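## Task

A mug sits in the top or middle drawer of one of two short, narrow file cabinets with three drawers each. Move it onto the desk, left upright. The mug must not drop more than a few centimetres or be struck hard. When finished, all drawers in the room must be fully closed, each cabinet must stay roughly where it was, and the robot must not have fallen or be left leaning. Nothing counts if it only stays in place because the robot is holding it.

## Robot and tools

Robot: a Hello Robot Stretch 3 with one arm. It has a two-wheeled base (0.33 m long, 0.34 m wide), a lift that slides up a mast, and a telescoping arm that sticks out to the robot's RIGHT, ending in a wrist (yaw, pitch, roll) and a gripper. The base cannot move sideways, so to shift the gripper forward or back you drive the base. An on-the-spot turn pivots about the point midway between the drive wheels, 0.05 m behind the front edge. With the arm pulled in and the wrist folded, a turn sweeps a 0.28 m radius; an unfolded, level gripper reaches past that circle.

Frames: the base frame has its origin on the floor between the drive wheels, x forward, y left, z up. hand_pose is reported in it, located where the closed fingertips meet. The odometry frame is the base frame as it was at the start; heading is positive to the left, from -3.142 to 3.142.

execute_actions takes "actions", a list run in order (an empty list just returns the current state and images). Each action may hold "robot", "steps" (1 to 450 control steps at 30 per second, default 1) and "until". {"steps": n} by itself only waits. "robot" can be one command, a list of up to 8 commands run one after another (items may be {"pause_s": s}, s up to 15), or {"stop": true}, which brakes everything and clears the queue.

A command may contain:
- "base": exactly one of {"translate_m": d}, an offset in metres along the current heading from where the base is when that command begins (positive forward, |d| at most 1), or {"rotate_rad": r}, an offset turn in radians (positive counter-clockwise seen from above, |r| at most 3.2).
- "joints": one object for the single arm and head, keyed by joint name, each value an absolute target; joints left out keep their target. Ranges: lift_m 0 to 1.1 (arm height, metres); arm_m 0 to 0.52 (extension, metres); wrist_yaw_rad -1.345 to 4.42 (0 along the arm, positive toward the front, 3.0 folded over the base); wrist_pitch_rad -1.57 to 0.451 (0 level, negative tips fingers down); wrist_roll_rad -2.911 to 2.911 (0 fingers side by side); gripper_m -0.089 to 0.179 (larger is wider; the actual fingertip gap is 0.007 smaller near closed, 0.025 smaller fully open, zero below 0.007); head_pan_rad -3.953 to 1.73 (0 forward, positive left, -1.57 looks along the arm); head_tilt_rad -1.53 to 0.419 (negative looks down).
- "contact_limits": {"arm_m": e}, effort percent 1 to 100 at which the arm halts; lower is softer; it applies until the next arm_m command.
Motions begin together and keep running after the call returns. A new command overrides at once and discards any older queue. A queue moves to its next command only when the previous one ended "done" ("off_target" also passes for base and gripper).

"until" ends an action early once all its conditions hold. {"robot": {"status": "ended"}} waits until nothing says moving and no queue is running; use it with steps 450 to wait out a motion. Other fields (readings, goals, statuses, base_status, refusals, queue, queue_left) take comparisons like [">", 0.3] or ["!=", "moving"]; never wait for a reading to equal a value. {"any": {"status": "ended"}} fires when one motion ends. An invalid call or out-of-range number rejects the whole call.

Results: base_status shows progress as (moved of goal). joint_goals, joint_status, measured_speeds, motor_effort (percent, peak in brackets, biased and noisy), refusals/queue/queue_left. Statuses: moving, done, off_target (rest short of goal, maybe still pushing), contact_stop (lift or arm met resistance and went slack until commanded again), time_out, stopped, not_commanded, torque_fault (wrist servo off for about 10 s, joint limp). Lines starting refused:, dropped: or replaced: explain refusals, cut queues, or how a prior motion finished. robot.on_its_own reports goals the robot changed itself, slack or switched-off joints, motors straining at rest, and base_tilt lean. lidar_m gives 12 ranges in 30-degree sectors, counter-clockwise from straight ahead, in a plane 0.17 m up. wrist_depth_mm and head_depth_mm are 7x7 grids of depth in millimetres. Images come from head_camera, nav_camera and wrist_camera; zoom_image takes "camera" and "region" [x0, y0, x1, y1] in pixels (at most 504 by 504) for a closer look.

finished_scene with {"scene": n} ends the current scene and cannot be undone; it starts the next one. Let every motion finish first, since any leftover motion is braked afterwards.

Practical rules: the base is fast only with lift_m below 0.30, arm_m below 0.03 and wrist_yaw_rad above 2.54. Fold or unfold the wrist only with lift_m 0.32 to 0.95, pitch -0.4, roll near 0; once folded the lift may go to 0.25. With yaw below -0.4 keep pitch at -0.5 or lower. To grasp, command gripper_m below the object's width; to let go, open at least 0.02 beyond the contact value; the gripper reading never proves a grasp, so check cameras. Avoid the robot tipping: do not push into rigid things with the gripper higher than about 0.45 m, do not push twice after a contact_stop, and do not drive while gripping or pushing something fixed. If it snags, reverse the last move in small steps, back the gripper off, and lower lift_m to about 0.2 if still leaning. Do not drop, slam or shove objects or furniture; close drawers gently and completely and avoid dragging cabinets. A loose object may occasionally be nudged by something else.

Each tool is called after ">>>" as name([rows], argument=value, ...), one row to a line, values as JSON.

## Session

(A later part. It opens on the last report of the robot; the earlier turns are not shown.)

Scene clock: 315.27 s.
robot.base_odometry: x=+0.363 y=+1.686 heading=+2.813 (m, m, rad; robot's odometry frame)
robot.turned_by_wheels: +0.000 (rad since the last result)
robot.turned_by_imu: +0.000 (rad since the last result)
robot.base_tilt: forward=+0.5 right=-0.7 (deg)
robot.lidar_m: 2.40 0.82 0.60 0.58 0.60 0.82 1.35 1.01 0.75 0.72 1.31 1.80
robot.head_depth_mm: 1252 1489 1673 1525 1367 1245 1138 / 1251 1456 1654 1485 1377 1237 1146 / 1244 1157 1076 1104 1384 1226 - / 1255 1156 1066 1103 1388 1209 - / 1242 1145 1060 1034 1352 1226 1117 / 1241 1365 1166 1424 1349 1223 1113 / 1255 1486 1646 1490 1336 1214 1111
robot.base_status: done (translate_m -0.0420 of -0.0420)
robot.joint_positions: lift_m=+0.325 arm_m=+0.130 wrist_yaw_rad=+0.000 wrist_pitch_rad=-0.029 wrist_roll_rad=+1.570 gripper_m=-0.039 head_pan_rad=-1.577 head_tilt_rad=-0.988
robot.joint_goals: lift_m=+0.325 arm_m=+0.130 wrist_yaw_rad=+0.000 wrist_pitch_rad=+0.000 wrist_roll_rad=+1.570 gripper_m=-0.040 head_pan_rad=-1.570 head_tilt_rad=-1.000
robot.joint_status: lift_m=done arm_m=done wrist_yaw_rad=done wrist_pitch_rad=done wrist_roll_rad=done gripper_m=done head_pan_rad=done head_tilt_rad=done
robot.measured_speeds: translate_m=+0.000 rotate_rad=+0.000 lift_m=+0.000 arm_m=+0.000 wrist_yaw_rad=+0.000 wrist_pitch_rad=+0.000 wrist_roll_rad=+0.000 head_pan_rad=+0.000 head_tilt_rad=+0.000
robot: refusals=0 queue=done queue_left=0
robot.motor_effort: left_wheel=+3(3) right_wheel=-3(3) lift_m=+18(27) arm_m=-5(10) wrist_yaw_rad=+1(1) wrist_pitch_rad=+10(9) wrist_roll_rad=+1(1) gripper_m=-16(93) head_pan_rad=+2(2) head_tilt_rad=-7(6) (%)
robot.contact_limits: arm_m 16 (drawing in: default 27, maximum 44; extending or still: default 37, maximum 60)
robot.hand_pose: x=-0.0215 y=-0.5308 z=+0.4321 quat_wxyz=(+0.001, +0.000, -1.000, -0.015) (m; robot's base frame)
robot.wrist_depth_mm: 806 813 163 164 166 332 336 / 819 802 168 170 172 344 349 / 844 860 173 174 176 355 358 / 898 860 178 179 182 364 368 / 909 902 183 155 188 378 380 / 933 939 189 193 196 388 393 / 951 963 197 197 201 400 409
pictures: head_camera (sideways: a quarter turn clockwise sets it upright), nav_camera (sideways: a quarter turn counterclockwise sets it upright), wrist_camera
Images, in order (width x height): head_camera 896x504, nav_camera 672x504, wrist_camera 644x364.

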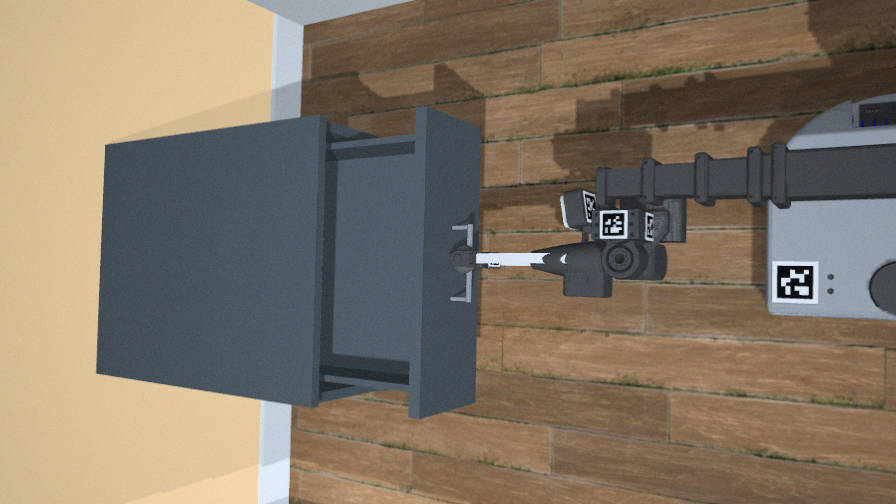

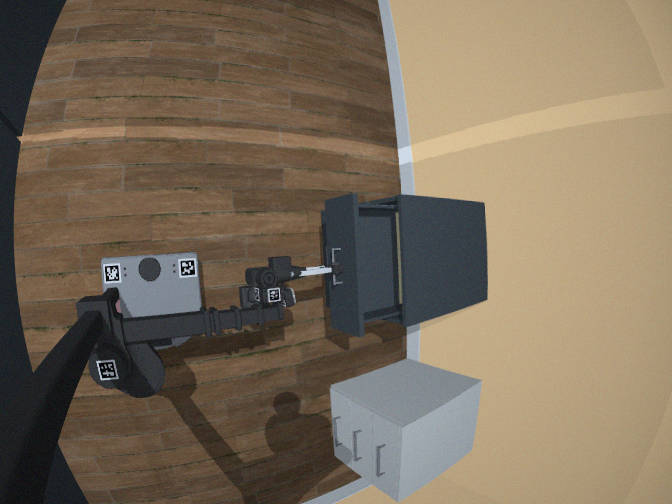

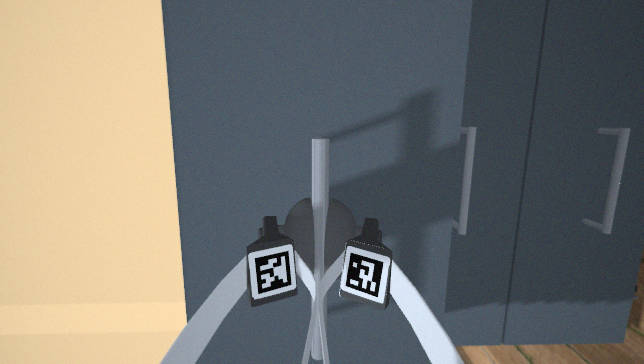

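>>> execute_actions([
  {"robot": {"joints": {"arm_m": 0.308}, "contact_limits": {"arm_m": 16}}, "steps": 450, "until": {"robot": {"status": "ended"}}},
  {"robot": {"joints": {"gripper_m": 0.062}}, "steps": 450, "until": {"robot": {"gripper_m": [">", 0.04]}}},
  {"robot": {"joints": {"arm_m": 0.255}}, "steps": 450, "until": {"robot": {"arm_m": ["<", 0.265]}}},
  {"robot": {"joints": {"lift_m": 0.169}}, "steps": 450, "until": {"robot": {"status": "ended"}}},
])

Scene clock: 338.90 s.
robot.base_odometry: x=+0.363 y=+1.686 heading=+2.813 (m, m, rad; robot's odometry frame)
robot.turned_by_wheels: +0.000 (rad since the last result)
robot.turned_by_imu: +0.000 (rad since the last result)
robot.base_tilt: forward=+0.4 right=-0.9 (deg)
robot.lidar_m: 2.40 0.83 0.60 0.58 0.60 0.82 1.35 1.02 0.75 0.72 1.32 1.79
robot.head_depth_mm: 1246 1480 1658 1537 1372 1239 1137 / 1245 1458 1662 1530 1369 1243 1152 / 1251 1163 1042 1320 1367 1232 - / 1245 1150 1050 1327 1313 1233 - / 1253 1150 1050 1333 1352 1227 1120 / 1251 1380 1091 1471 1344 1215 1120 / 1243 1488 1654 1484 1340 1217 1112
robot.base_status: done (translate_m -0.0420 of -0.0420)
robot.joint_positions: lift_m=+0.169 arm_m=+0.255 wrist_yaw_rad=+0.001 wrist_pitch_rad=-0.023 wrist_roll_rad=+1.570 gripper_m=+0.062 head_pan_rad=-1.577 head_tilt_rad=-0.988
robot.joint_goals: lift_m=+0.169 arm_m=+0.255 wrist_yaw_rad=+0.000 wrist_pitch_rad=+0.000 wrist_roll_rad=+1.570 gripper_m=+0.062 head_pan_rad=-1.570 head_tilt_rad=-1.000
robot.joint_status: lift_m=done arm_m=done wrist_yaw_rad=done wrist_pitch_rad=done wrist_roll_rad=done gripper_m=done head_pan_rad=done head_tilt_rad=done
robot.measured_speeds: translate_m=+0.000 rotate_rad=+0.000 lift_m=+0.000 arm_m=+0.000 wrist_yaw_rad=+0.000 wrist_pitch_rad=+0.000 wrist_roll_rad=+0.000 head_pan_rad=+0.000 head_tilt_rad=+0.000
robot: refusals=0 queue=done queue_left=0
robot.motor_effort: left_wheel=+2(3) right_wheel=-1(4) lift_m=+18(18) arm_m=-5(12) wrist_yaw_rad=-1(1) wrist_pitch_rad=+8(20) wrist_roll_rad=+0(1) gripper_m=+1(88) head_pan_rad=+2(2) head_tilt_rad=-6(7) (%)
robot.hand_pose: x=-0.0211 y=-0.6559 z=+0.2777 quat_wxyz=(+0.001, +0.000, -1.000, -0.012) (m; robot's base frame)
robot.wrist_depth_mm: 205 205 208 210 212 214 216 / 210 213 214 216 219 221 223 / 216 217 221 222 226 226 228 / 223 226 228 230 233 235 236 / 229 233 234 235 239 241 245 / 237 239 245 243 - 247 255 / 246 249 251 254 256 260 266
pictures: head_camera (sideways: a quarter turn clockwise sets it upright), nav_camera (sideways: a quarter turn counterclockwise sets it upright), wrist_camera
Images, in order (width x height): head_camera 896x504, nav_camera 672x504, wrist_camera 644x364.

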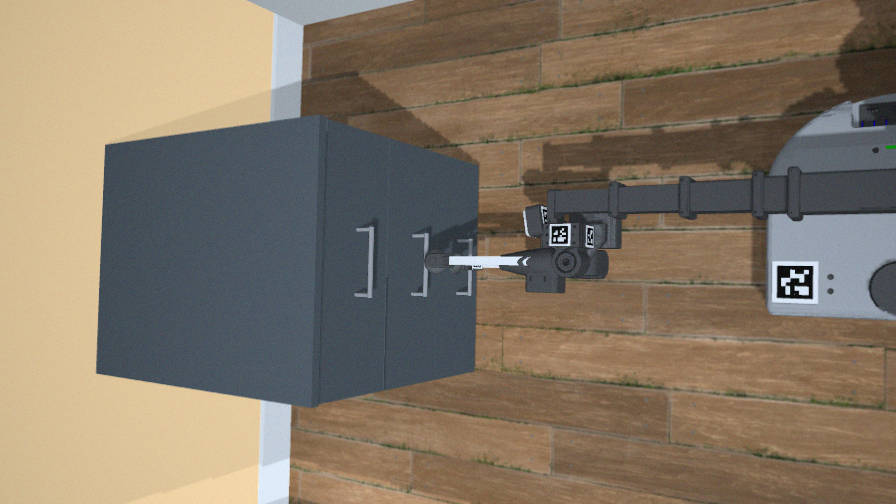

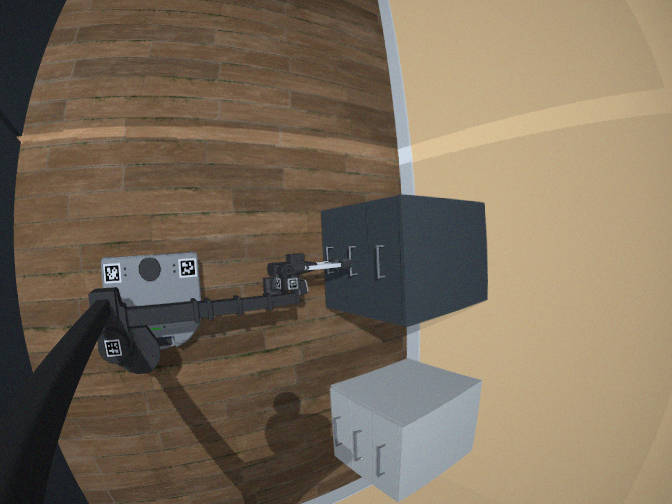

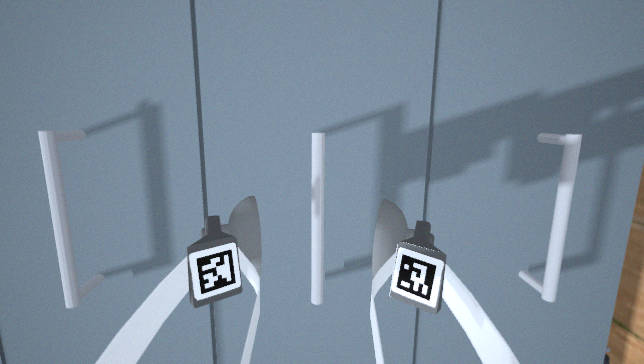

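>>> execute_actions([
  {"robot": {"joints": {"arm_m": 0.304, "head_tilt_rad": -1.05}, "contact_limits": {"arm_m": 14}}, "steps": 450, "until": {"robot": {"arm_m_status": ["!=", "moving"]}}},
  {"robot": {"joints": {"gripper_m": -0.04}}, "steps": 450, "until": {"robot": {"status": "ended"}}},
  {"robot": {"joints": {"arm_m": 0.12}, "contact_limits": {"arm_m": 16}}, "steps": 450, "until": {"robot": {"status": "ended"}}},
])

Scene clock: 352.70 s.
robot.base_odometry: x=+0.363 y=+1.686 heading=+2.813 (m, m, rad; robot's odometry frame)
robot.turned_by_wheels: +0.000 (rad since the last result)
robot.turned_by_imu: +0.000 (rad since the last result)
robot.base_tilt: forward=+0.5 right=-0.6 (deg)
robot.lidar_m: 2.40 0.82 0.60 0.58 0.60 0.82 1.35 1.01 0.75 0.72 1.31 1.79
robot.head_depth_mm: 1286 1542 1627 1481 1354 1233 1131 / 1282 1466 1603 1482 1341 1233 1149 / 1219 1088 1071 1235 1343 1236 - / 1214 1084 1079 1167 1365 1213 - / 1204 1081 1080 1228 1328 1218 1113 / 1259 1135 1245 1414 1318 1205 1120 / 1287 1554 1608 1447 1309 1204 1107
robot.base_status: done (translate_m -0.0420 of -0.0420)
robot.joint_positions: lift_m=+0.169 arm_m=+0.120 wrist_yaw_rad=-0.001 wrist_pitch_rad=-0.026 wrist_roll_rad=+1.570 gripper_m=-0.039 head_pan_rad=-1.577 head_tilt_rad=-1.037
robot.joint_goals: lift_m=+0.169 arm_m=+0.120 wrist_yaw_rad=+0.000 wrist_pitch_rad=+0.000 wrist_roll_rad=+1.570 gripper_m=-0.040 head_pan_rad=-1.570 head_tilt_rad=-1.050
robot.joint_status: lift_m=done arm_m=done wrist_yaw_rad=done wrist_pitch_rad=done wrist_roll_rad=done gripper_m=done head_pan_rad=done head_tilt_rad=done
robot.measured_speeds: translate_m=+0.000 rotate_rad=+0.000 lift_m=+0.000 arm_m=+0.000 wrist_yaw_rad=+0.000 wrist_pitch_rad=+0.000 wrist_roll_rad=+0.000 head_pan_rad=+0.000 head_tilt_rad=+0.000
robot: refusals=0 queue=done queue_left=0
robot.motor_effort: left_wheel=+3(3) right_wheel=-1(3) lift_m=+18(18) arm_m=-5(10) wrist_yaw_rad=+2(2) wrist_pitch_rad=+9(9) wrist_roll_rad=+1(1) gripper_m=-17(93) head_pan_rad=+2(3) head_tilt_rad=-7(15) (%)
robot.contact_limits: arm_m 16 (drawing in: default 27, maximum 44; extending or still: default 37, maximum 60)
robot.hand_pose: x=-0.0217 y=-0.5209 z=+0.2768 quat_wxyz=(+0.001, -0.001, -1.000, -0.014) (m; robot's base frame)
robot.wrist_depth_mm: 800 327 163 164 167 342 318 / 822 336 168 170 171 349 315 / 859 344 172 174 177 364 316 / 869 358 178 179 182 375 317 / 918 369 183 154 188 385 316 / 951 380 189 194 195 402 315 / 978 396 197 199 201 411 316
pictures: head_camera (sideways: a quarter turn clockwise sets it upright), nav_camera (sideways: a quarter turn counterclockwise sets it upright), wrist_camera
Images, in order (width x height): head_camera 896x504, nav_camera 672x504, wrist_camera 644x364.

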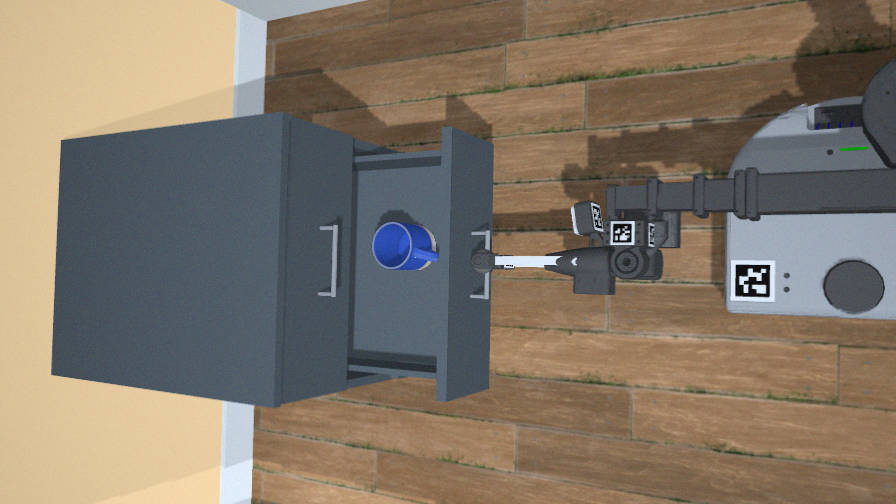

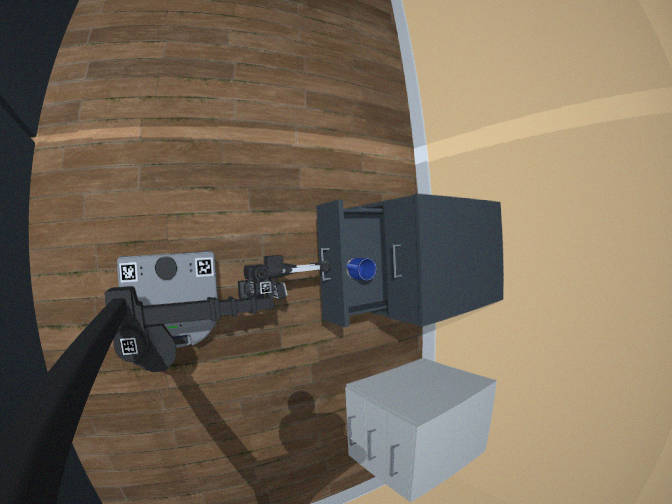

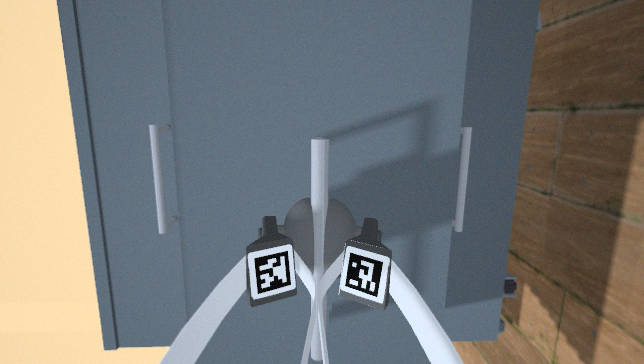

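>>> zoom_image(camera="head_camera", region=[310, 170, 520, 330])

Region (310, 170, 520, 330) of head_camera's 896x504 image, scaled by 2.400, with more detail than that image has; it fills the top 384 rows of this view, and the rest is white.

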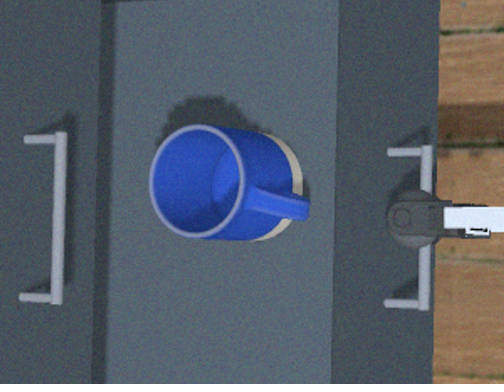

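>>> execute_actions([
  {"robot": {"joints": {"arm_m": 0.045}, "contact_limits": {"arm_m": 16}}, "steps": 450, "until": {"robot": {"status": "ended"}}},
  {"robot": {"joints": {"gripper_m": 0.062}}, "steps": 450, "until": {"robot": {"gripper_m": [">", 0.04]}}},
  {"robot": {"joints": {"arm_m": 0.0}}, "steps": 450, "until": {"robot": {"arm_m": ["<", 0.008]}}},
  {"robot": {"base": {"translate_m": -0.02}, "joints": {"lift_m": 0.545, "wrist_roll_rad": 0.0, "gripper_m": 0.13}}, "steps": 450, "until": {"robot": {"lift_m": [">", 0.25]}}},
  {"robot": {"joints": {"wrist_pitch_rad": -1.5}}, "steps": 450, "until": {"robot": {"wrist_pitch_rad": ["<", -1.1]}}},
  {"robot": {"joints": {"arm_m": 0.2}}, "steps": 450, "until": {"robot": {"lift_m": [">", 0.5]}}},
  {"robot": {"joints": {"arm_m": 0.47}}, "steps": 450, "until": {"robot": {"status": "ended"}}},
])

Scene clock: 458.37 s.
robot.base_odometry: x=+0.382 y=+1.680 heading=+2.813 (m, m, rad; robot's odometry frame)
robot.turned_by_wheels: +0.000 (rad since the last result)
robot.turned_by_imu: +0.000 (rad since the last result)
robot.base_tilt: forward=+0.5 right=-0.7 (deg)
robot.lidar_m: 2.42 0.83 0.60 0.58 0.60 0.82 1.33 1.01 0.75 0.72 0.75 1.79
robot.head_depth_mm: 1281 1560 1646 1486 1346 1238 1142 / 1286 1499 1618 1478 1341 1228 - / 1225 1123 1124 1214 1319 1230 - / 1207 1096 1288 1154 1307 1231 - / 1213 1076 1075 1207 1304 1215 1114 / 1230 1098 1123 1259 1310 1207 1109 / 1294 1544 1604 1447 1313 1205 1104
robot.base_status: done (translate_m -0.0200 of -0.0200)
robot.joint_positions: lift_m=+0.545 arm_m=+0.470 wrist_yaw_rad=-0.002 wrist_pitch_rad=-1.496 wrist_roll_rad=+0.003 gripper_m=+0.130 head_pan_rad=-1.577 head_tilt_rad=-1.037
robot.joint_goals: lift_m=+0.545 arm_m=+0.470 wrist_yaw_rad=+0.000 wrist_pitch_rad=-1.500 wrist_roll_rad=+0.000 gripper_m=+0.130 head_pan_rad=-1.570 head_tilt_rad=-1.050
robot.joint_status: lift_m=done arm_m=done wrist_yaw_rad=done wrist_pitch_rad=done wrist_roll_rad=done gripper_m=done head_pan_rad=done head_tilt_rad=done
robot.measured_speeds: translate_m=+0.000 rotate_rad=+0.000 lift_m=+0.000 arm_m=+0.000 wrist_yaw_rad=+0.000 wrist_pitch_rad=+0.000 wrist_roll_rad=+0.000 head_pan_rad=+0.000 head_tilt_rad=+0.000
robot: refusals=0 queue=done queue_left=0
robot.motor_effort: left_wheel=+3(6) right_wheel=-2(7) lift_m=+26(27) arm_m=+5(7) wrist_yaw_rad=+2(2) wrist_pitch_rad=-1(9) wrist_roll_rad=-1(1) gripper_m=+0(83) head_pan_rad=+2(2) head_tilt_rad=-6(7) (%)
robot.hand_pose: x=-0.0216 y=-0.6096 z=+0.4262 quat_wxyz=(+0.517, +0.480, -0.519, -0.483) (m; robot's base frame)
robot.wrist_depth_mm: 208 190 176 176 210 211 536 / 547 350 351 351 349 331 564 / 563 358 357 358 359 333 574 / 572 361 368 362 367 578 582 / 587 321 376 344 377 589 603 / 604 - 379 380 383 - 606 / 610 286 284 286 285 284 611
pictures: head_camera (sideways: a quarter turn clockwise sets it upright), nav_camera (sideways: a quarter turn counterclockwise sets it upright), wrist_camera
Images, in order (width x height): head_camera 896x504, nav_camera 672x504, wrist_camera 644x364.

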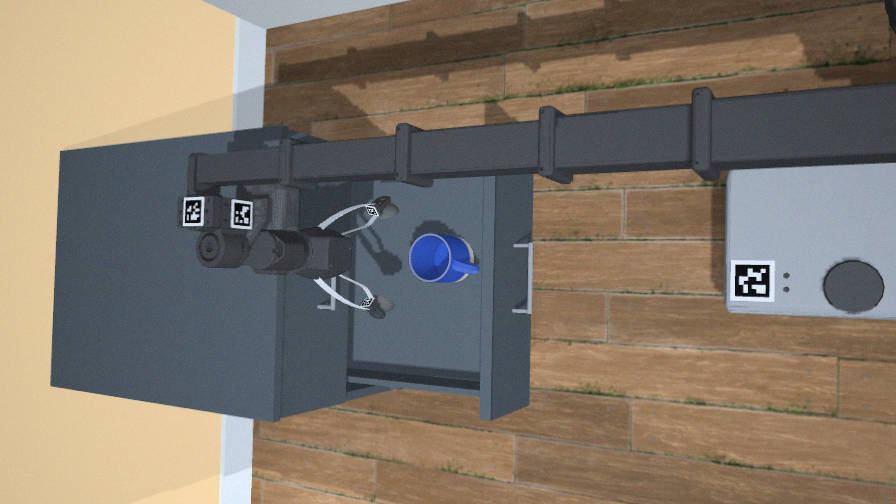

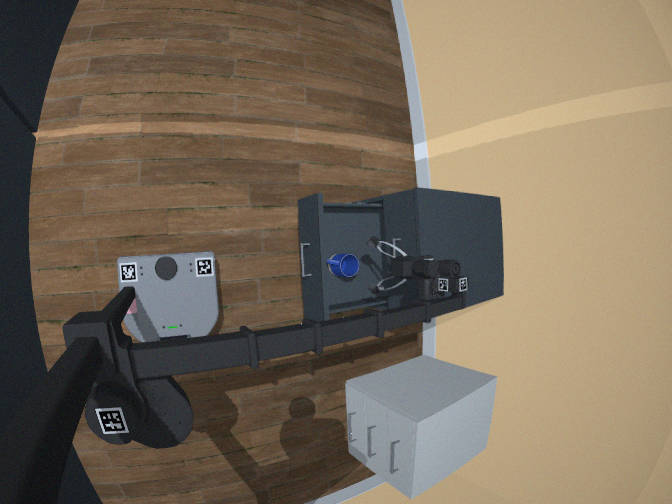

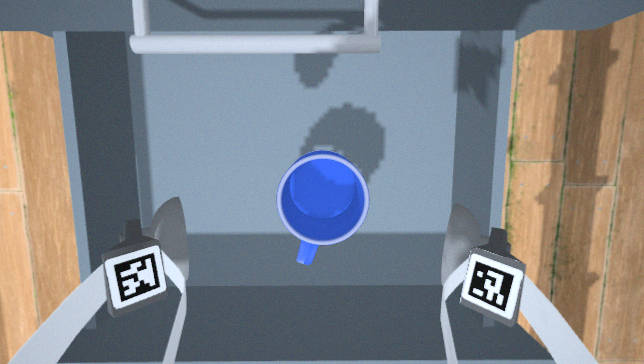

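>>> execute_actions([
  {"robot": {"joints": {"arm_m": 0.45, "wrist_pitch_rad": -1.42, "lift_m": 0.382, "gripper_m": 0.125}}, "steps": 450, "until": {"robot": {"status": "ended"}}},
])

Scene clock: 514.83 s.
robot.base_odometry: x=+0.382 y=+1.680 heading=+2.813 (m, m, rad; robot's odometry frame)
robot.turned_by_wheels: +0.000 (rad since the last result)
robot.turned_by_imu: +0.000 (rad since the last result)
robot.base_tilt: forward=+0.5 right=-0.5 (deg)
robot.lidar_m: 2.42 0.83 0.60 0.58 0.60 0.82 1.33 1.01 0.75 0.72 0.75 1.79
robot.head_depth_mm: 1280 1553 1624 1482 1348 1231 1133 / 1293 1517 1627 1472 1333 1228 1141 / 1223 1093 1040 1244 1330 - - / 1209 1077 1008 1138 1317 1239 - / 1204 1080 1084 1203 1306 1209 1116 / 1231 1091 1126 1258 1300 1205 1114 / 1286 1565 1600 1444 1312 1200 1112
robot.base_status: done (translate_m -0.0200 of -0.0200)
robot.joint_positions: lift_m=+0.382 arm_m=+0.450 wrist_yaw_rad=-0.002 wrist_pitch_rad=-1.423 wrist_roll_rad=+0.003 gripper_m=+0.125 head_pan_rad=-1.577 head_tilt_rad=-1.037
robot.joint_goals: lift_m=+0.382 arm_m=+0.450 wrist_yaw_rad=+0.000 wrist_pitch_rad=-1.420 wrist_roll_rad=+0.000 gripper_m=+0.125 head_pan_rad=-1.570 head_tilt_rad=-1.050
robot.joint_status: lift_m=done arm_m=done wrist_yaw_rad=done wrist_pitch_rad=done wrist_roll_rad=done gripper_m=done head_pan_rad=done head_tilt_rad=done
robot.measured_speeds: translate_m=+0.000 rotate_rad=+0.000 lift_m=+0.000 arm_m=+0.000 wrist_yaw_rad=+0.000 wrist_pitch_rad=+0.000 wrist_roll_rad=+0.000 head_pan_rad=+0.000 head_tilt_rad=+0.000
robot: refusals=0 queue=done queue_left=0
robot.motor_effort: left_wheel=+3(3) right_wheel=-1(1) lift_m=+18(26) arm_m=-4(4) wrist_yaw_rad=+2(2) wrist_pitch_rad=+1(2) wrist_roll_rad=-1(1) gripper_m=+0(33) head_pan_rad=+2(2) head_tilt_rad=-7(7) (%)
robot.hand_pose: x=-0.0217 y=-0.6093 z=+0.2640 quat_wxyz=(+0.534, +0.460, -0.537, -0.463) (m; robot's base frame)
robot.wrist_depth_mm: 199 200 199 199 199 200 175 / 202 201 202 203 202 203 176 / 204 202 203 204 204 205 176 / 205 205 206 198 206 207 175 / 207 208 200 200 183 209 176 / 210 - 161 198 152 - 176 / - 213 213 145 212 213 168
pictures: head_camera (sideways: a quarter turn clockwise sets it upright), nav_camera (sideways: a quarter turn counterclockwise sets it upright), wrist_camera
Images, in order (width x height): head_camera 896x504, nav_camera 672x504, wrist_camera 644x364.

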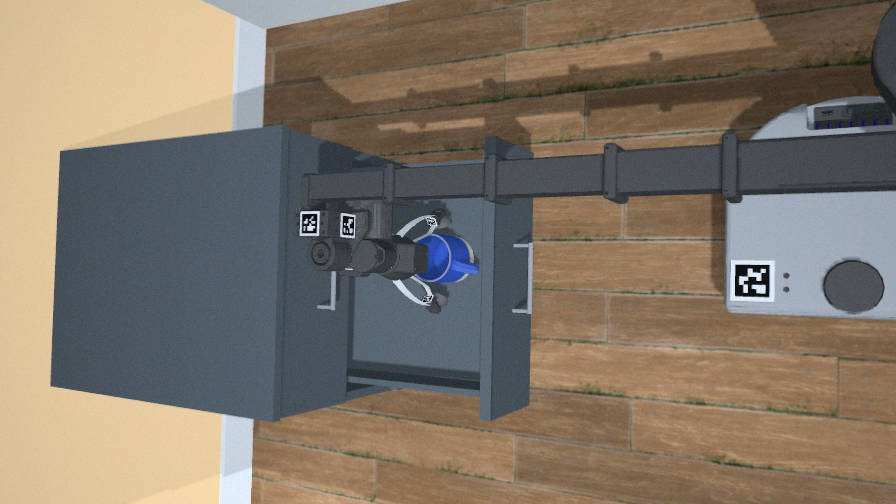

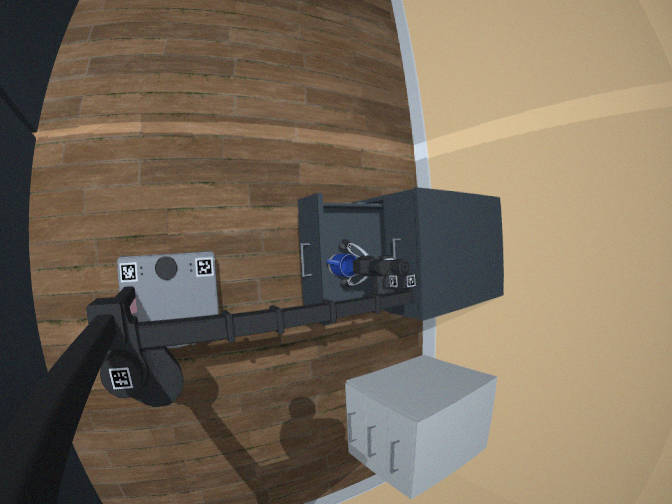

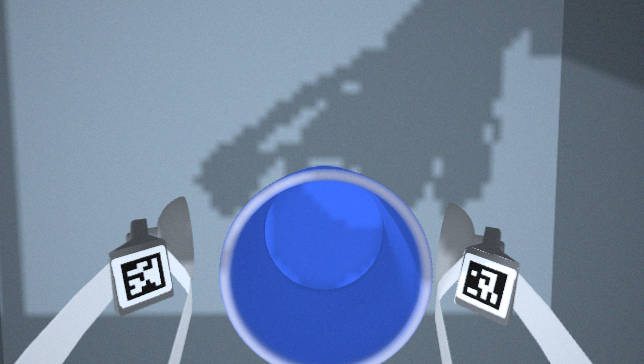

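>>> zoom_image(camera="wrist_camera", region=[380, 180, 560, 364])

>>> zoom_image(camera="head_camera", region=[360, 190, 500, 330])

Region (380, 180, 560, 364) of wrist_camera's 644x364 image, scaled by 2.739; it fills the left 493 columns of this view, and the rest is white.

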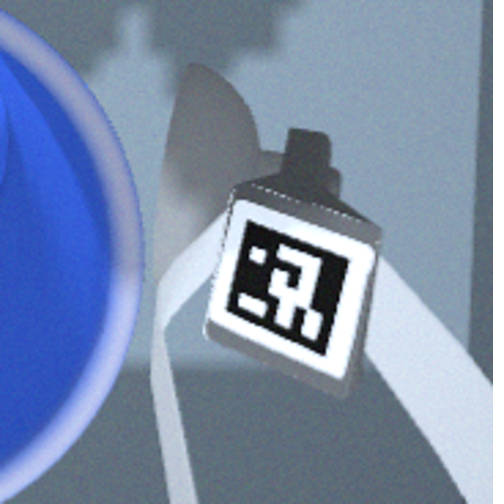

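Region (360, 190, 500, 330) of head_camera's 896x504 image, scaled by 3.600, with more detail than that image has.

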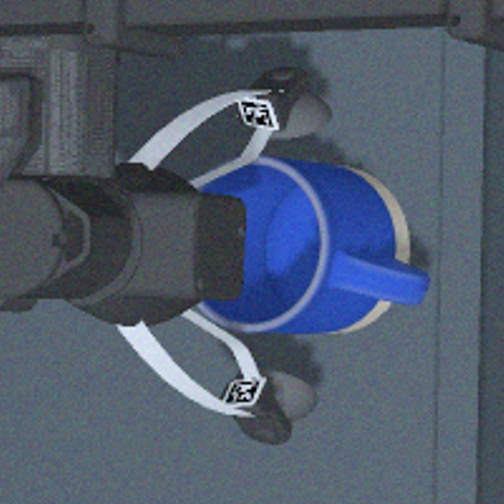

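>>> execute_actions([
  {"robot": {"base": {"translate_m": -0.004}, "joints": {"lift_m": 0.394}}, "steps": 450, "until": {"robot": {"status": "ended"}}},
  {"robot": {"joints": {"gripper_m": 0.035}}, "steps": 450, "until": {"robot": {"status": "ended"}}},
])

Scene clock: 573.97 s.
robot.base_odometry: x=+0.386 y=+1.678 heading=+2.813 (m, m, rad; robot's odometry frame)
robot.turned_by_wheels: +0.000 (rad since the last result)
robot.turned_by_imu: +0.000 (rad since the last result)
robot.base_tilt: forward=+0.4 right=-0.6 (deg)
robot.lidar_m: 2.43 0.82 0.60 0.58 0.60 0.82 1.33 1.02 0.75 0.72 0.75 1.79
robot.head_depth_mm: 1282 1559 1621 1493 1334 1229 1132 / 1292 1507 1619 1488 1344 1230 1142 / 1222 1088 1029 1278 1324 - - / 1210 1088 1008 1169 1312 1229 - / 1209 1080 1082 1204 1308 1217 1123 / 1230 1092 1118 1229 1297 1215 1111 / 1282 1545 1589 1444 1316 1201 1111
robot.base_status: done (translate_m -0.0040 of -0.0040)
robot.joint_positions: lift_m=+0.394 arm_m=+0.450 wrist_yaw_rad=-0.002 wrist_pitch_rad=-1.422 wrist_roll_rad=+0.003 gripper_m=+0.036 head_pan_rad=-1.577 head_tilt_rad=-1.037
robot.joint_goals: lift_m=+0.394 arm_m=+0.450 wrist_yaw_rad=+0.000 wrist_pitch_rad=-1.420 wrist_roll_rad=+0.000 gripper_m=+0.035 head_pan_rad=-1.570 head_tilt_rad=-1.050
robot.joint_status: lift_m=done arm_m=done wrist_yaw_rad=done wrist_pitch_rad=done wrist_roll_rad=done gripper_m=done head_pan_rad=done head_tilt_rad=done
robot.measured_speeds: translate_m=+0.000 rotate_rad=+0.000 lift_m=+0.000 arm_m=+0.000 wrist_yaw_rad=+0.000 wrist_pitch_rad=+0.000 wrist_roll_rad=+0.000 head_pan_rad=+0.000 head_tilt_rad=+0.000
robot: refusals=0 queue=done queue_left=0
robot.motor_effort: left_wheel=+2(4) right_wheel=-3(8) lift_m=+26(30) arm_m=-4(5) wrist_yaw_rad=+2(2) wrist_pitch_rad=+1(1) wrist_roll_rad=-1(1) gripper_m=-18(89) head_pan_rad=+2(2) head_tilt_rad=-6(7) (%)
robot.hand_pose: x=-0.0217 y=-0.6094 z=+0.2755 quat_wxyz=(+0.534, +0.460, -0.537, -0.463) (m; robot's base frame)
robot.wrist_depth_mm: 210 209 211 210 212 210 170 / 212 212 213 213 213 214 171 / 214 214 215 215 214 215 170 / 216 216 217 206 218 218 171 / 218 219 185 209 178 219 171 / 221 221 162 191 159 222 171 / 223 224 223 148 225 225 171
pictures: head_camera (sideways: a quarter turn clockwise sets it upright), nav_camera (sideways: a quarter turn counterclockwise sets it upright), wrist_camera
Images, in order (width x height): head_camera 896x504, nav_camera 672x504, wrist_camera 644x364.

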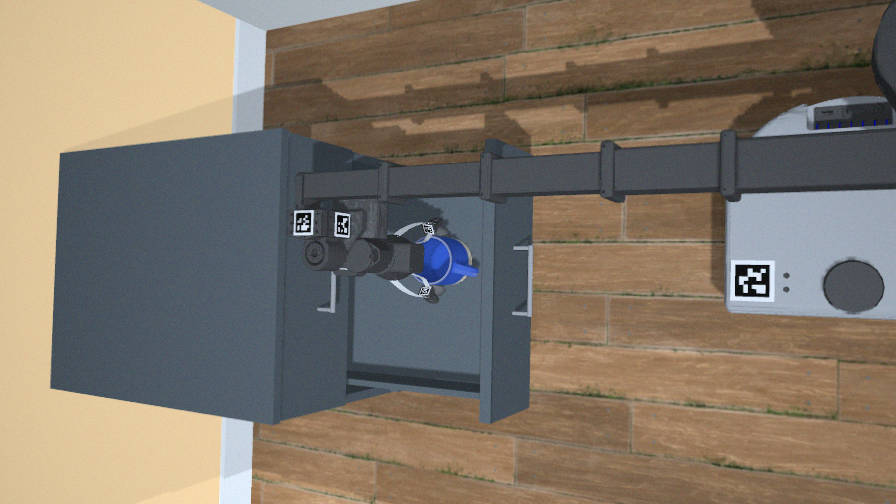

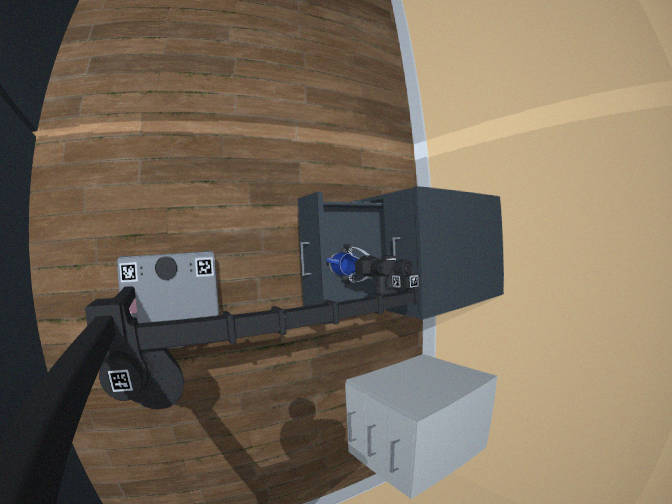

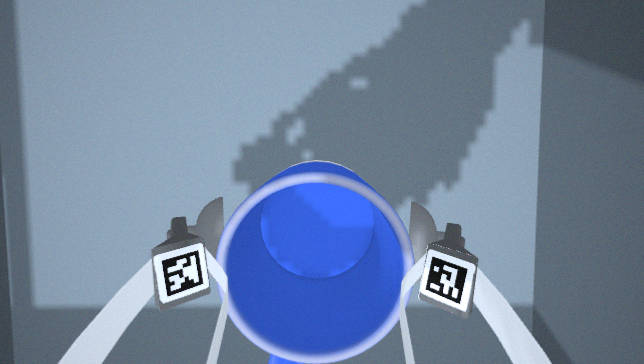

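>>> execute_actions([
  {"robot": {"joints": {"lift_m": 0.416}}, "steps": 450, "until": {"robot": {"status": "ended"}}},
])

Scene clock: 585.20 s.
robot.base_odometry: x=+0.386 y=+1.678 heading=+2.813 (m, m, rad; robot's odometry frame)
robot.turned_by_wheels: +0.000 (rad since the last result)
robot.turned_by_imu: +0.000 (rad since the last result)
robot.base_tilt: forward=+0.6 right=-0.6 (deg)
robot.lidar_m: 2.43 0.82 0.60 0.58 0.60 0.82 1.32 1.01 0.75 0.72 0.75 1.79
robot.head_depth_mm: 1284 1554 1633 1485 1351 1246 1141 / 1289 1502 1635 1478 1338 1229 1134 / 1224 1087 1039 1243 1315 1231 - / 1209 1085 1003 1111 1309 1237 - / 1204 1080 1074 1200 1307 1211 1120 / 1232 1096 1126 1238 1303 1208 1109 / 1292 1555 1604 1446 1316 1204 1111
robot.base_status: done (translate_m -0.0040 of -0.0040)
robot.joint_positions: lift_m=+0.416 arm_m=+0.450 wrist_yaw_rad=-0.002 wrist_pitch_rad=-1.422 wrist_roll_rad=+0.003 gripper_m=+0.036 head_pan_rad=-1.577 head_tilt_rad=-1.037
robot.joint_goals: lift_m=+0.416 arm_m=+0.450 wrist_yaw_rad=+0.000 wrist_pitch_rad=-1.420 wrist_roll_rad=+0.000 gripper_m=+0.035 head_pan_rad=-1.570 head_tilt_rad=-1.050
robot.joint_status: lift_m=done arm_m=done wrist_yaw_rad=done wrist_pitch_rad=done wrist_roll_rad=done gripper_m=done head_pan_rad=done head_tilt_rad=done
robot.measured_speeds: translate_m=+0.000 rotate_rad=+0.000 lift_m=+0.000 arm_m=+0.000 wrist_yaw_rad=+0.000 wrist_pitch_rad=+0.000 wrist_roll_rad=+0.000 head_pan_rad=+0.000 head_tilt_rad=+0.000
robot: refusals=0 queue=done queue_left=0
robot.motor_effort: left_wheel=+3(3) right_wheel=-2(2) lift_m=+28(28) arm_m=-5(5) wrist_yaw_rad=+2(2) wrist_pitch_rad=+1(1) wrist_roll_rad=-1(1) gripper_m=-18(18) head_pan_rad=+3(2) head_tilt_rad=-6(7) (%)
robot.hand_pose: x=-0.0217 y=-0.6095 z=+0.2974 quat_wxyz=(+0.534, +0.460, -0.537, -0.463) (m; robot's base frame)
robot.wrist_depth_mm: 232 231 231 231 233 232 170 / 233 234 233 234 233 234 170 / 237 235 236 237 237 237 170 / 237 240 237 206 239 238 171 / 241 241 185 210 178 242 171 / 243 242 162 191 159 238 171 / 246 246 245 148 247 248 171
pictures: head_camera (sideways: a quarter turn clockwise sets it upright), nav_camera (sideways: a quarter turn counterclockwise sets it upright), wrist_camera
Images, in order (width x height): head_camera 896x504, nav_camera 672x504, wrist_camera 644x364.

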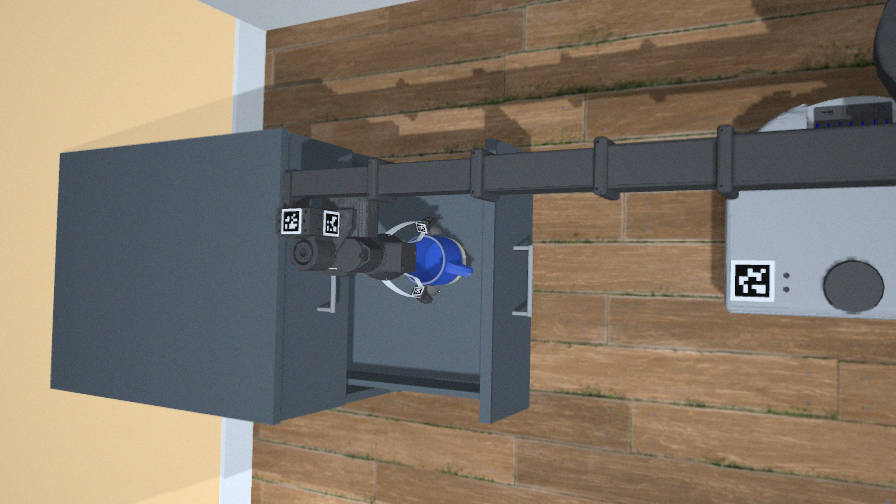

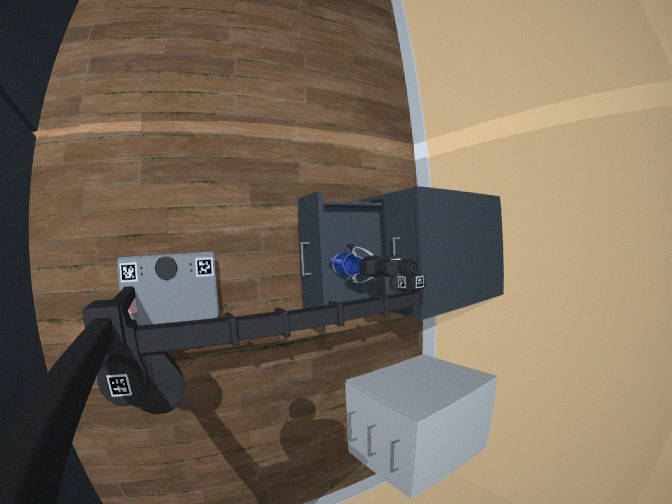

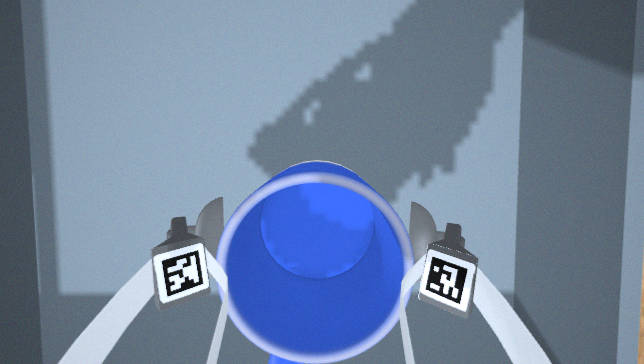

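>>> execute_actions([
  {"robot": {"joints": {"lift_m": 0.562, "arm_m": 0.415}}, "steps": 450, "until": {"robot": {"lift_m": [">", 0.548]}}},
  {"robot": {"joints": {"arm_m": 0.195, "wrist_yaw_rad": 1.57, "head_tilt_rad": -1.15}}, "steps": 450, "until": {"robot": {"arm_m": ["<", 0.235]}}},
  {"robot": {"joints": {"lift_m": 0.386}}, "steps": 450, "until": {"robot": {"status": "ended"}}},
])

Scene clock: 639.87 s.
robot.base_odometry: x=+0.386 y=+1.678 heading=+2.813 (m, m, rad; robot's odometry frame)
robot.turned_by_wheels: +0.000 (rad since the last result)
robot.turned_by_imu: +0.000 (rad since the last result)
robot.base_tilt: forward=+0.5 right=-0.7 (deg)
robot.lidar_m: 2.42 0.83 0.60 0.58 0.60 0.82 1.32 1.01 0.75 0.72 0.74 1.80
robot.head_depth_mm: 1380 1608 1532 1415 1306 1209 - / 1341 1604 1525 1402 1303 1222 - / 1082 1008 1245 1204 1292 - - / 1074 998 1232 1197 1264 - - / 1066 992 1229 1188 1278 1196 1116 / 1079 1001 1450 1333 1285 1191 1117 / 1375 1594 1476 1377 1270 1191 1115
robot.base_status: done (translate_m -0.0040 of -0.0040)
robot.joint_positions: lift_m=+0.386 arm_m=+0.195 wrist_yaw_rad=+1.568 wrist_pitch_rad=-1.421 wrist_roll_rad=+0.003 gripper_m=+0.036 head_pan_rad=-1.577 head_tilt_rad=-1.136
robot.joint_goals: lift_m=+0.386 arm_m=+0.195 wrist_yaw_rad=+1.570 wrist_pitch_rad=-1.420 wrist_roll_rad=+0.000 gripper_m=+0.035 head_pan_rad=-1.570 head_tilt_rad=-1.150
robot.joint_status: lift_m=done arm_m=done wrist_yaw_rad=done wrist_pitch_rad=done wrist_roll_rad=done gripper_m=done head_pan_rad=done head_tilt_rad=done
robot.measured_speeds: translate_m=+0.000 rotate_rad=+0.000 lift_m=+0.000 arm_m=+0.000 wrist_yaw_rad=+0.000 wrist_pitch_rad=+0.000 wrist_roll_rad=+0.000 head_pan_rad=+0.000 head_tilt_rad=+0.000
robot: refusals=0 queue=done queue_left=0
robot.motor_effort: left_wheel=+3(2) right_wheel=-2(2) lift_m=+20(29) arm_m=-5(3) wrist_yaw_rad=+2(2) wrist_pitch_rad=+0(1) wrist_roll_rad=-1(1) gripper_m=-18(18) head_pan_rad=+2(3) head_tilt_rad=-7(18) (%)
robot.hand_pose: x=-0.0070 y=-0.3406 z=+0.2679 quat_wxyz=(+0.705, +0.705, -0.055, +0.051) (m; robot's base frame)
robot.wrist_depth_mm: 411 411 411 410 414 222 150 / 418 418 417 418 421 223 150 / 419 414 422 423 421 224 150 / - - 423 206 425 224 150 / - - 184 210 178 223 150 / - - 162 191 158 185 150 / - - 433 148 438 436 151
pictures: head_camera (sideways: a quarter turn clockwise sets it upright), nav_camera (sideways: a quarter turn counterclockwise sets it upright), wrist_camera
Images, in order (width x height): head_camera 896x504, nav_camera 672x504, wrist_camera 644x364.

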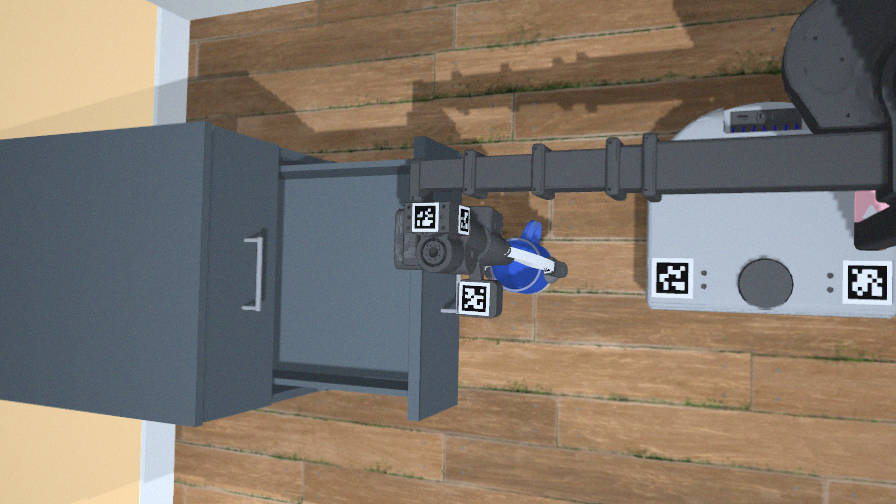

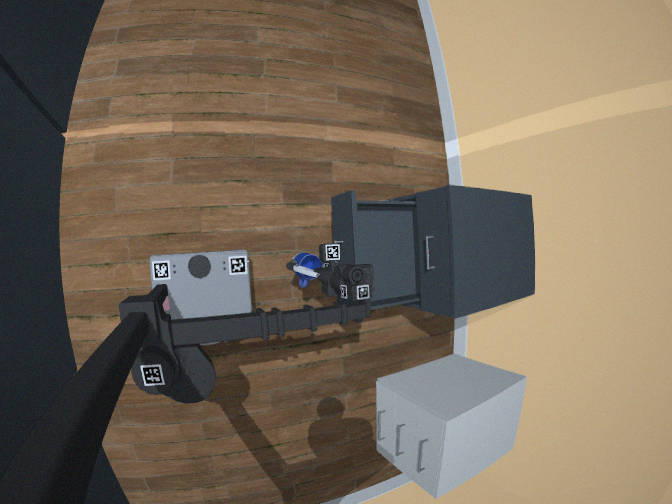

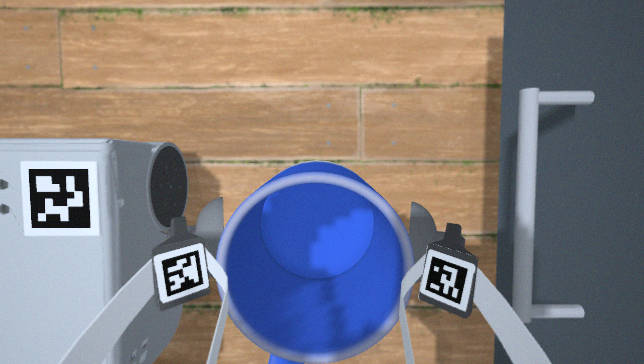

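>>> execute_actions([
  {"robot": {"joints": {"arm_m": 0.214, "lift_m": 0.381}, "contact_limits": {"arm_m": 14}}, "steps": 450, "until": {"robot": {"status": "ended"}}},
  {"robot": {"joints": {"arm_m": 0.468, "head_tilt_rad": -0.95}, "contact_limits": {"arm_m": 17}}, "steps": 450, "until": {"robot": {"status": "ended"}}},
])

Scene clock: 665.07 s.
robot.base_odometry: x=+0.386 y=+1.678 heading=+2.813 (m, m, rad; robot's odometry frame)
robot.turned_by_wheels: +0.000 (rad since the last result)
robot.turned_by_imu: +0.000 (rad since the last result)
robot.base_tilt: forward=+0.5 right=-0.7 (deg)
robot.lidar_m: 2.42 0.83 0.60 0.58 0.60 0.82 1.33 1.01 0.75 0.72 0.75 1.80
robot.head_depth_mm: 1222 1444 1672 1541 1393 1253 1150 / 1225 1449 1700 1550 1393 1258 1154 / 1227 1219 1071 1400 1393 1264 - / 1224 1211 1061 1210 1369 1244 1163 / 1224 1199 1060 1255 1368 1235 1140 / 1222 1282 1069 1456 1369 1229 1121 / 1219 1454 1657 1517 1356 1228 1115
robot.base_status: done (translate_m -0.0040 of -0.0040)
robot.joint_positions: lift_m=+0.381 arm_m=+0.468 wrist_yaw_rad=+1.569 wrist_pitch_rad=-1.421 wrist_roll_rad=+0.002 gripper_m=+0.036 head_pan_rad=-1.577 head_tilt_rad=-0.952
robot.joint_goals: lift_m=+0.381 arm_m=+0.468 wrist_yaw_rad=+1.570 wrist_pitch_rad=-1.420 wrist_roll_rad=+0.000 gripper_m=+0.035 head_pan_rad=-1.570 head_tilt_rad=-0.950
robot.joint_status: lift_m=done arm_m=done wrist_yaw_rad=done wrist_pitch_rad=done wrist_roll_rad=done gripper_m=done head_pan_rad=done head_tilt_rad=done
robot.measured_speeds: translate_m=+0.000 rotate_rad=+0.000 lift_m=+0.000 arm_m=+0.000 wrist_yaw_rad=+0.000 wrist_pitch_rad=+0.000 wrist_roll_rad=+0.000 head_pan_rad=+0.000 head_tilt_rad=+0.000
robot: refusals=0 queue=done queue_left=0
robot.motor_effort: left_wheel=+2(3) right_wheel=-2(2) lift_m=+20(21) arm_m=+5(8) wrist_yaw_rad=+1(2) wrist_pitch_rad=+0(0) wrist_roll_rad=-1(0) gripper_m=-18(19) head_pan_rad=+2(2) head_tilt_rad=+1(21) (%)
robot.contact_limits: arm_m 17 (drawing in: default 27, maximum 44; extending or still: default 37, maximum 60)
robot.hand_pose: x=-0.0070 y=-0.6129 z=+0.2629 quat_wxyz=(+0.705, +0.705, -0.054, +0.051) (m; robot's base frame)
robot.wrist_depth_mm: 406 404 409 408 406 201 135 / 412 410 413 413 411 201 134 / 416 415 414 415 352 187 135 / 421 421 419 207 331 188 135 / 424 424 184 209 179 188 135 / 427 426 162 190 159 176 134 / 429 434 432 148 352 217 135
pictures: head_camera (sideways: a quarter turn clockwise sets it upright), nav_camera (sideways: a quarter turn counterclockwise sets it upright), wrist_camera
Images, in order (width x height): head_camera 896x504, nav_camera 672x504, wrist_camera 644x364.

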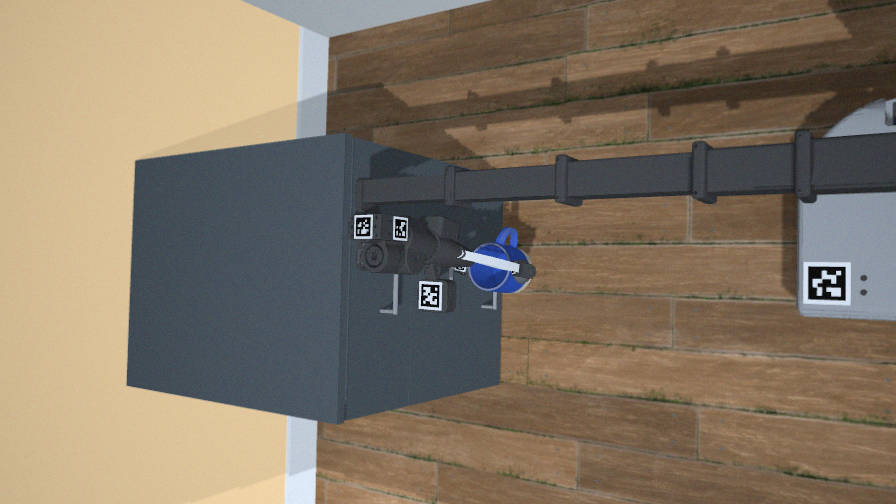

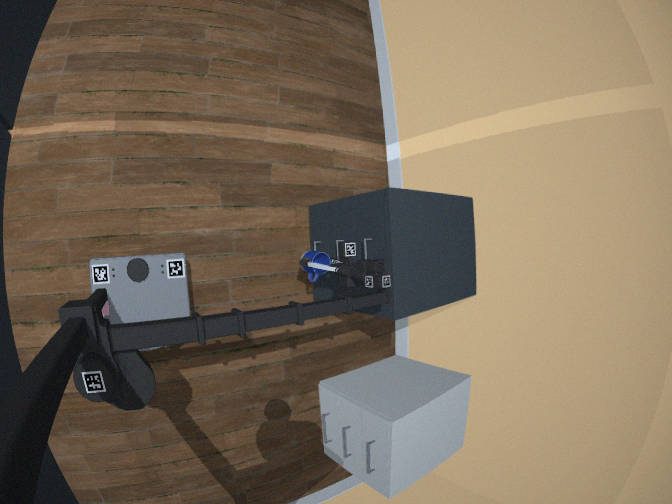

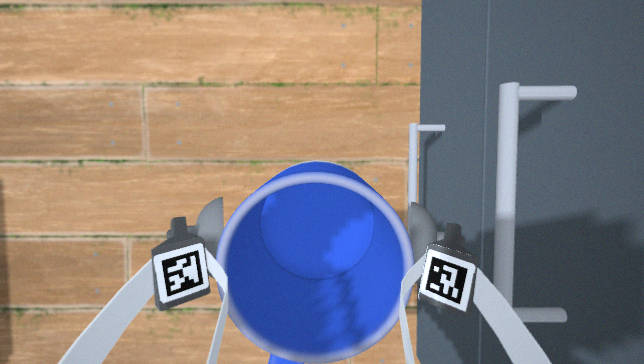

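>>> zoom_image(camera="head_camera", region=[330, 280, 520, 430])

>>> zoom_image(camera="wrist_camera", region=[400, 0, 644, 244])

Region (330, 280, 520, 430) of head_camera's 896x504 image, scaled by 2.653, with more detail than that image has; it fills the top 398 rows of this view, and the rest is white.

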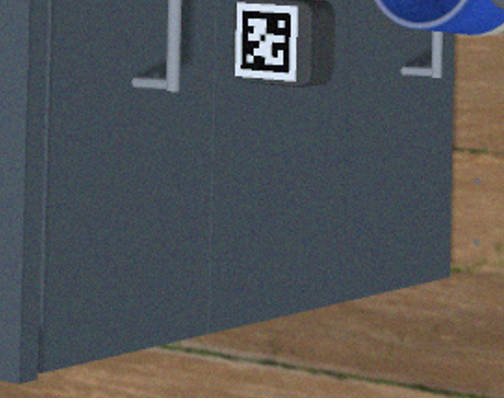

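Region (400, 0, 644, 244) of wrist_camera's 644x364 image, scaled by 2.066.

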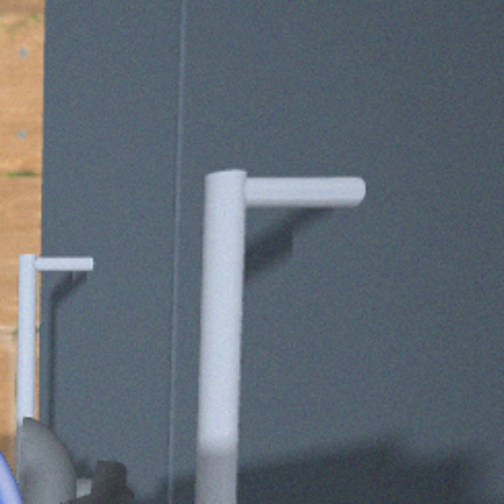

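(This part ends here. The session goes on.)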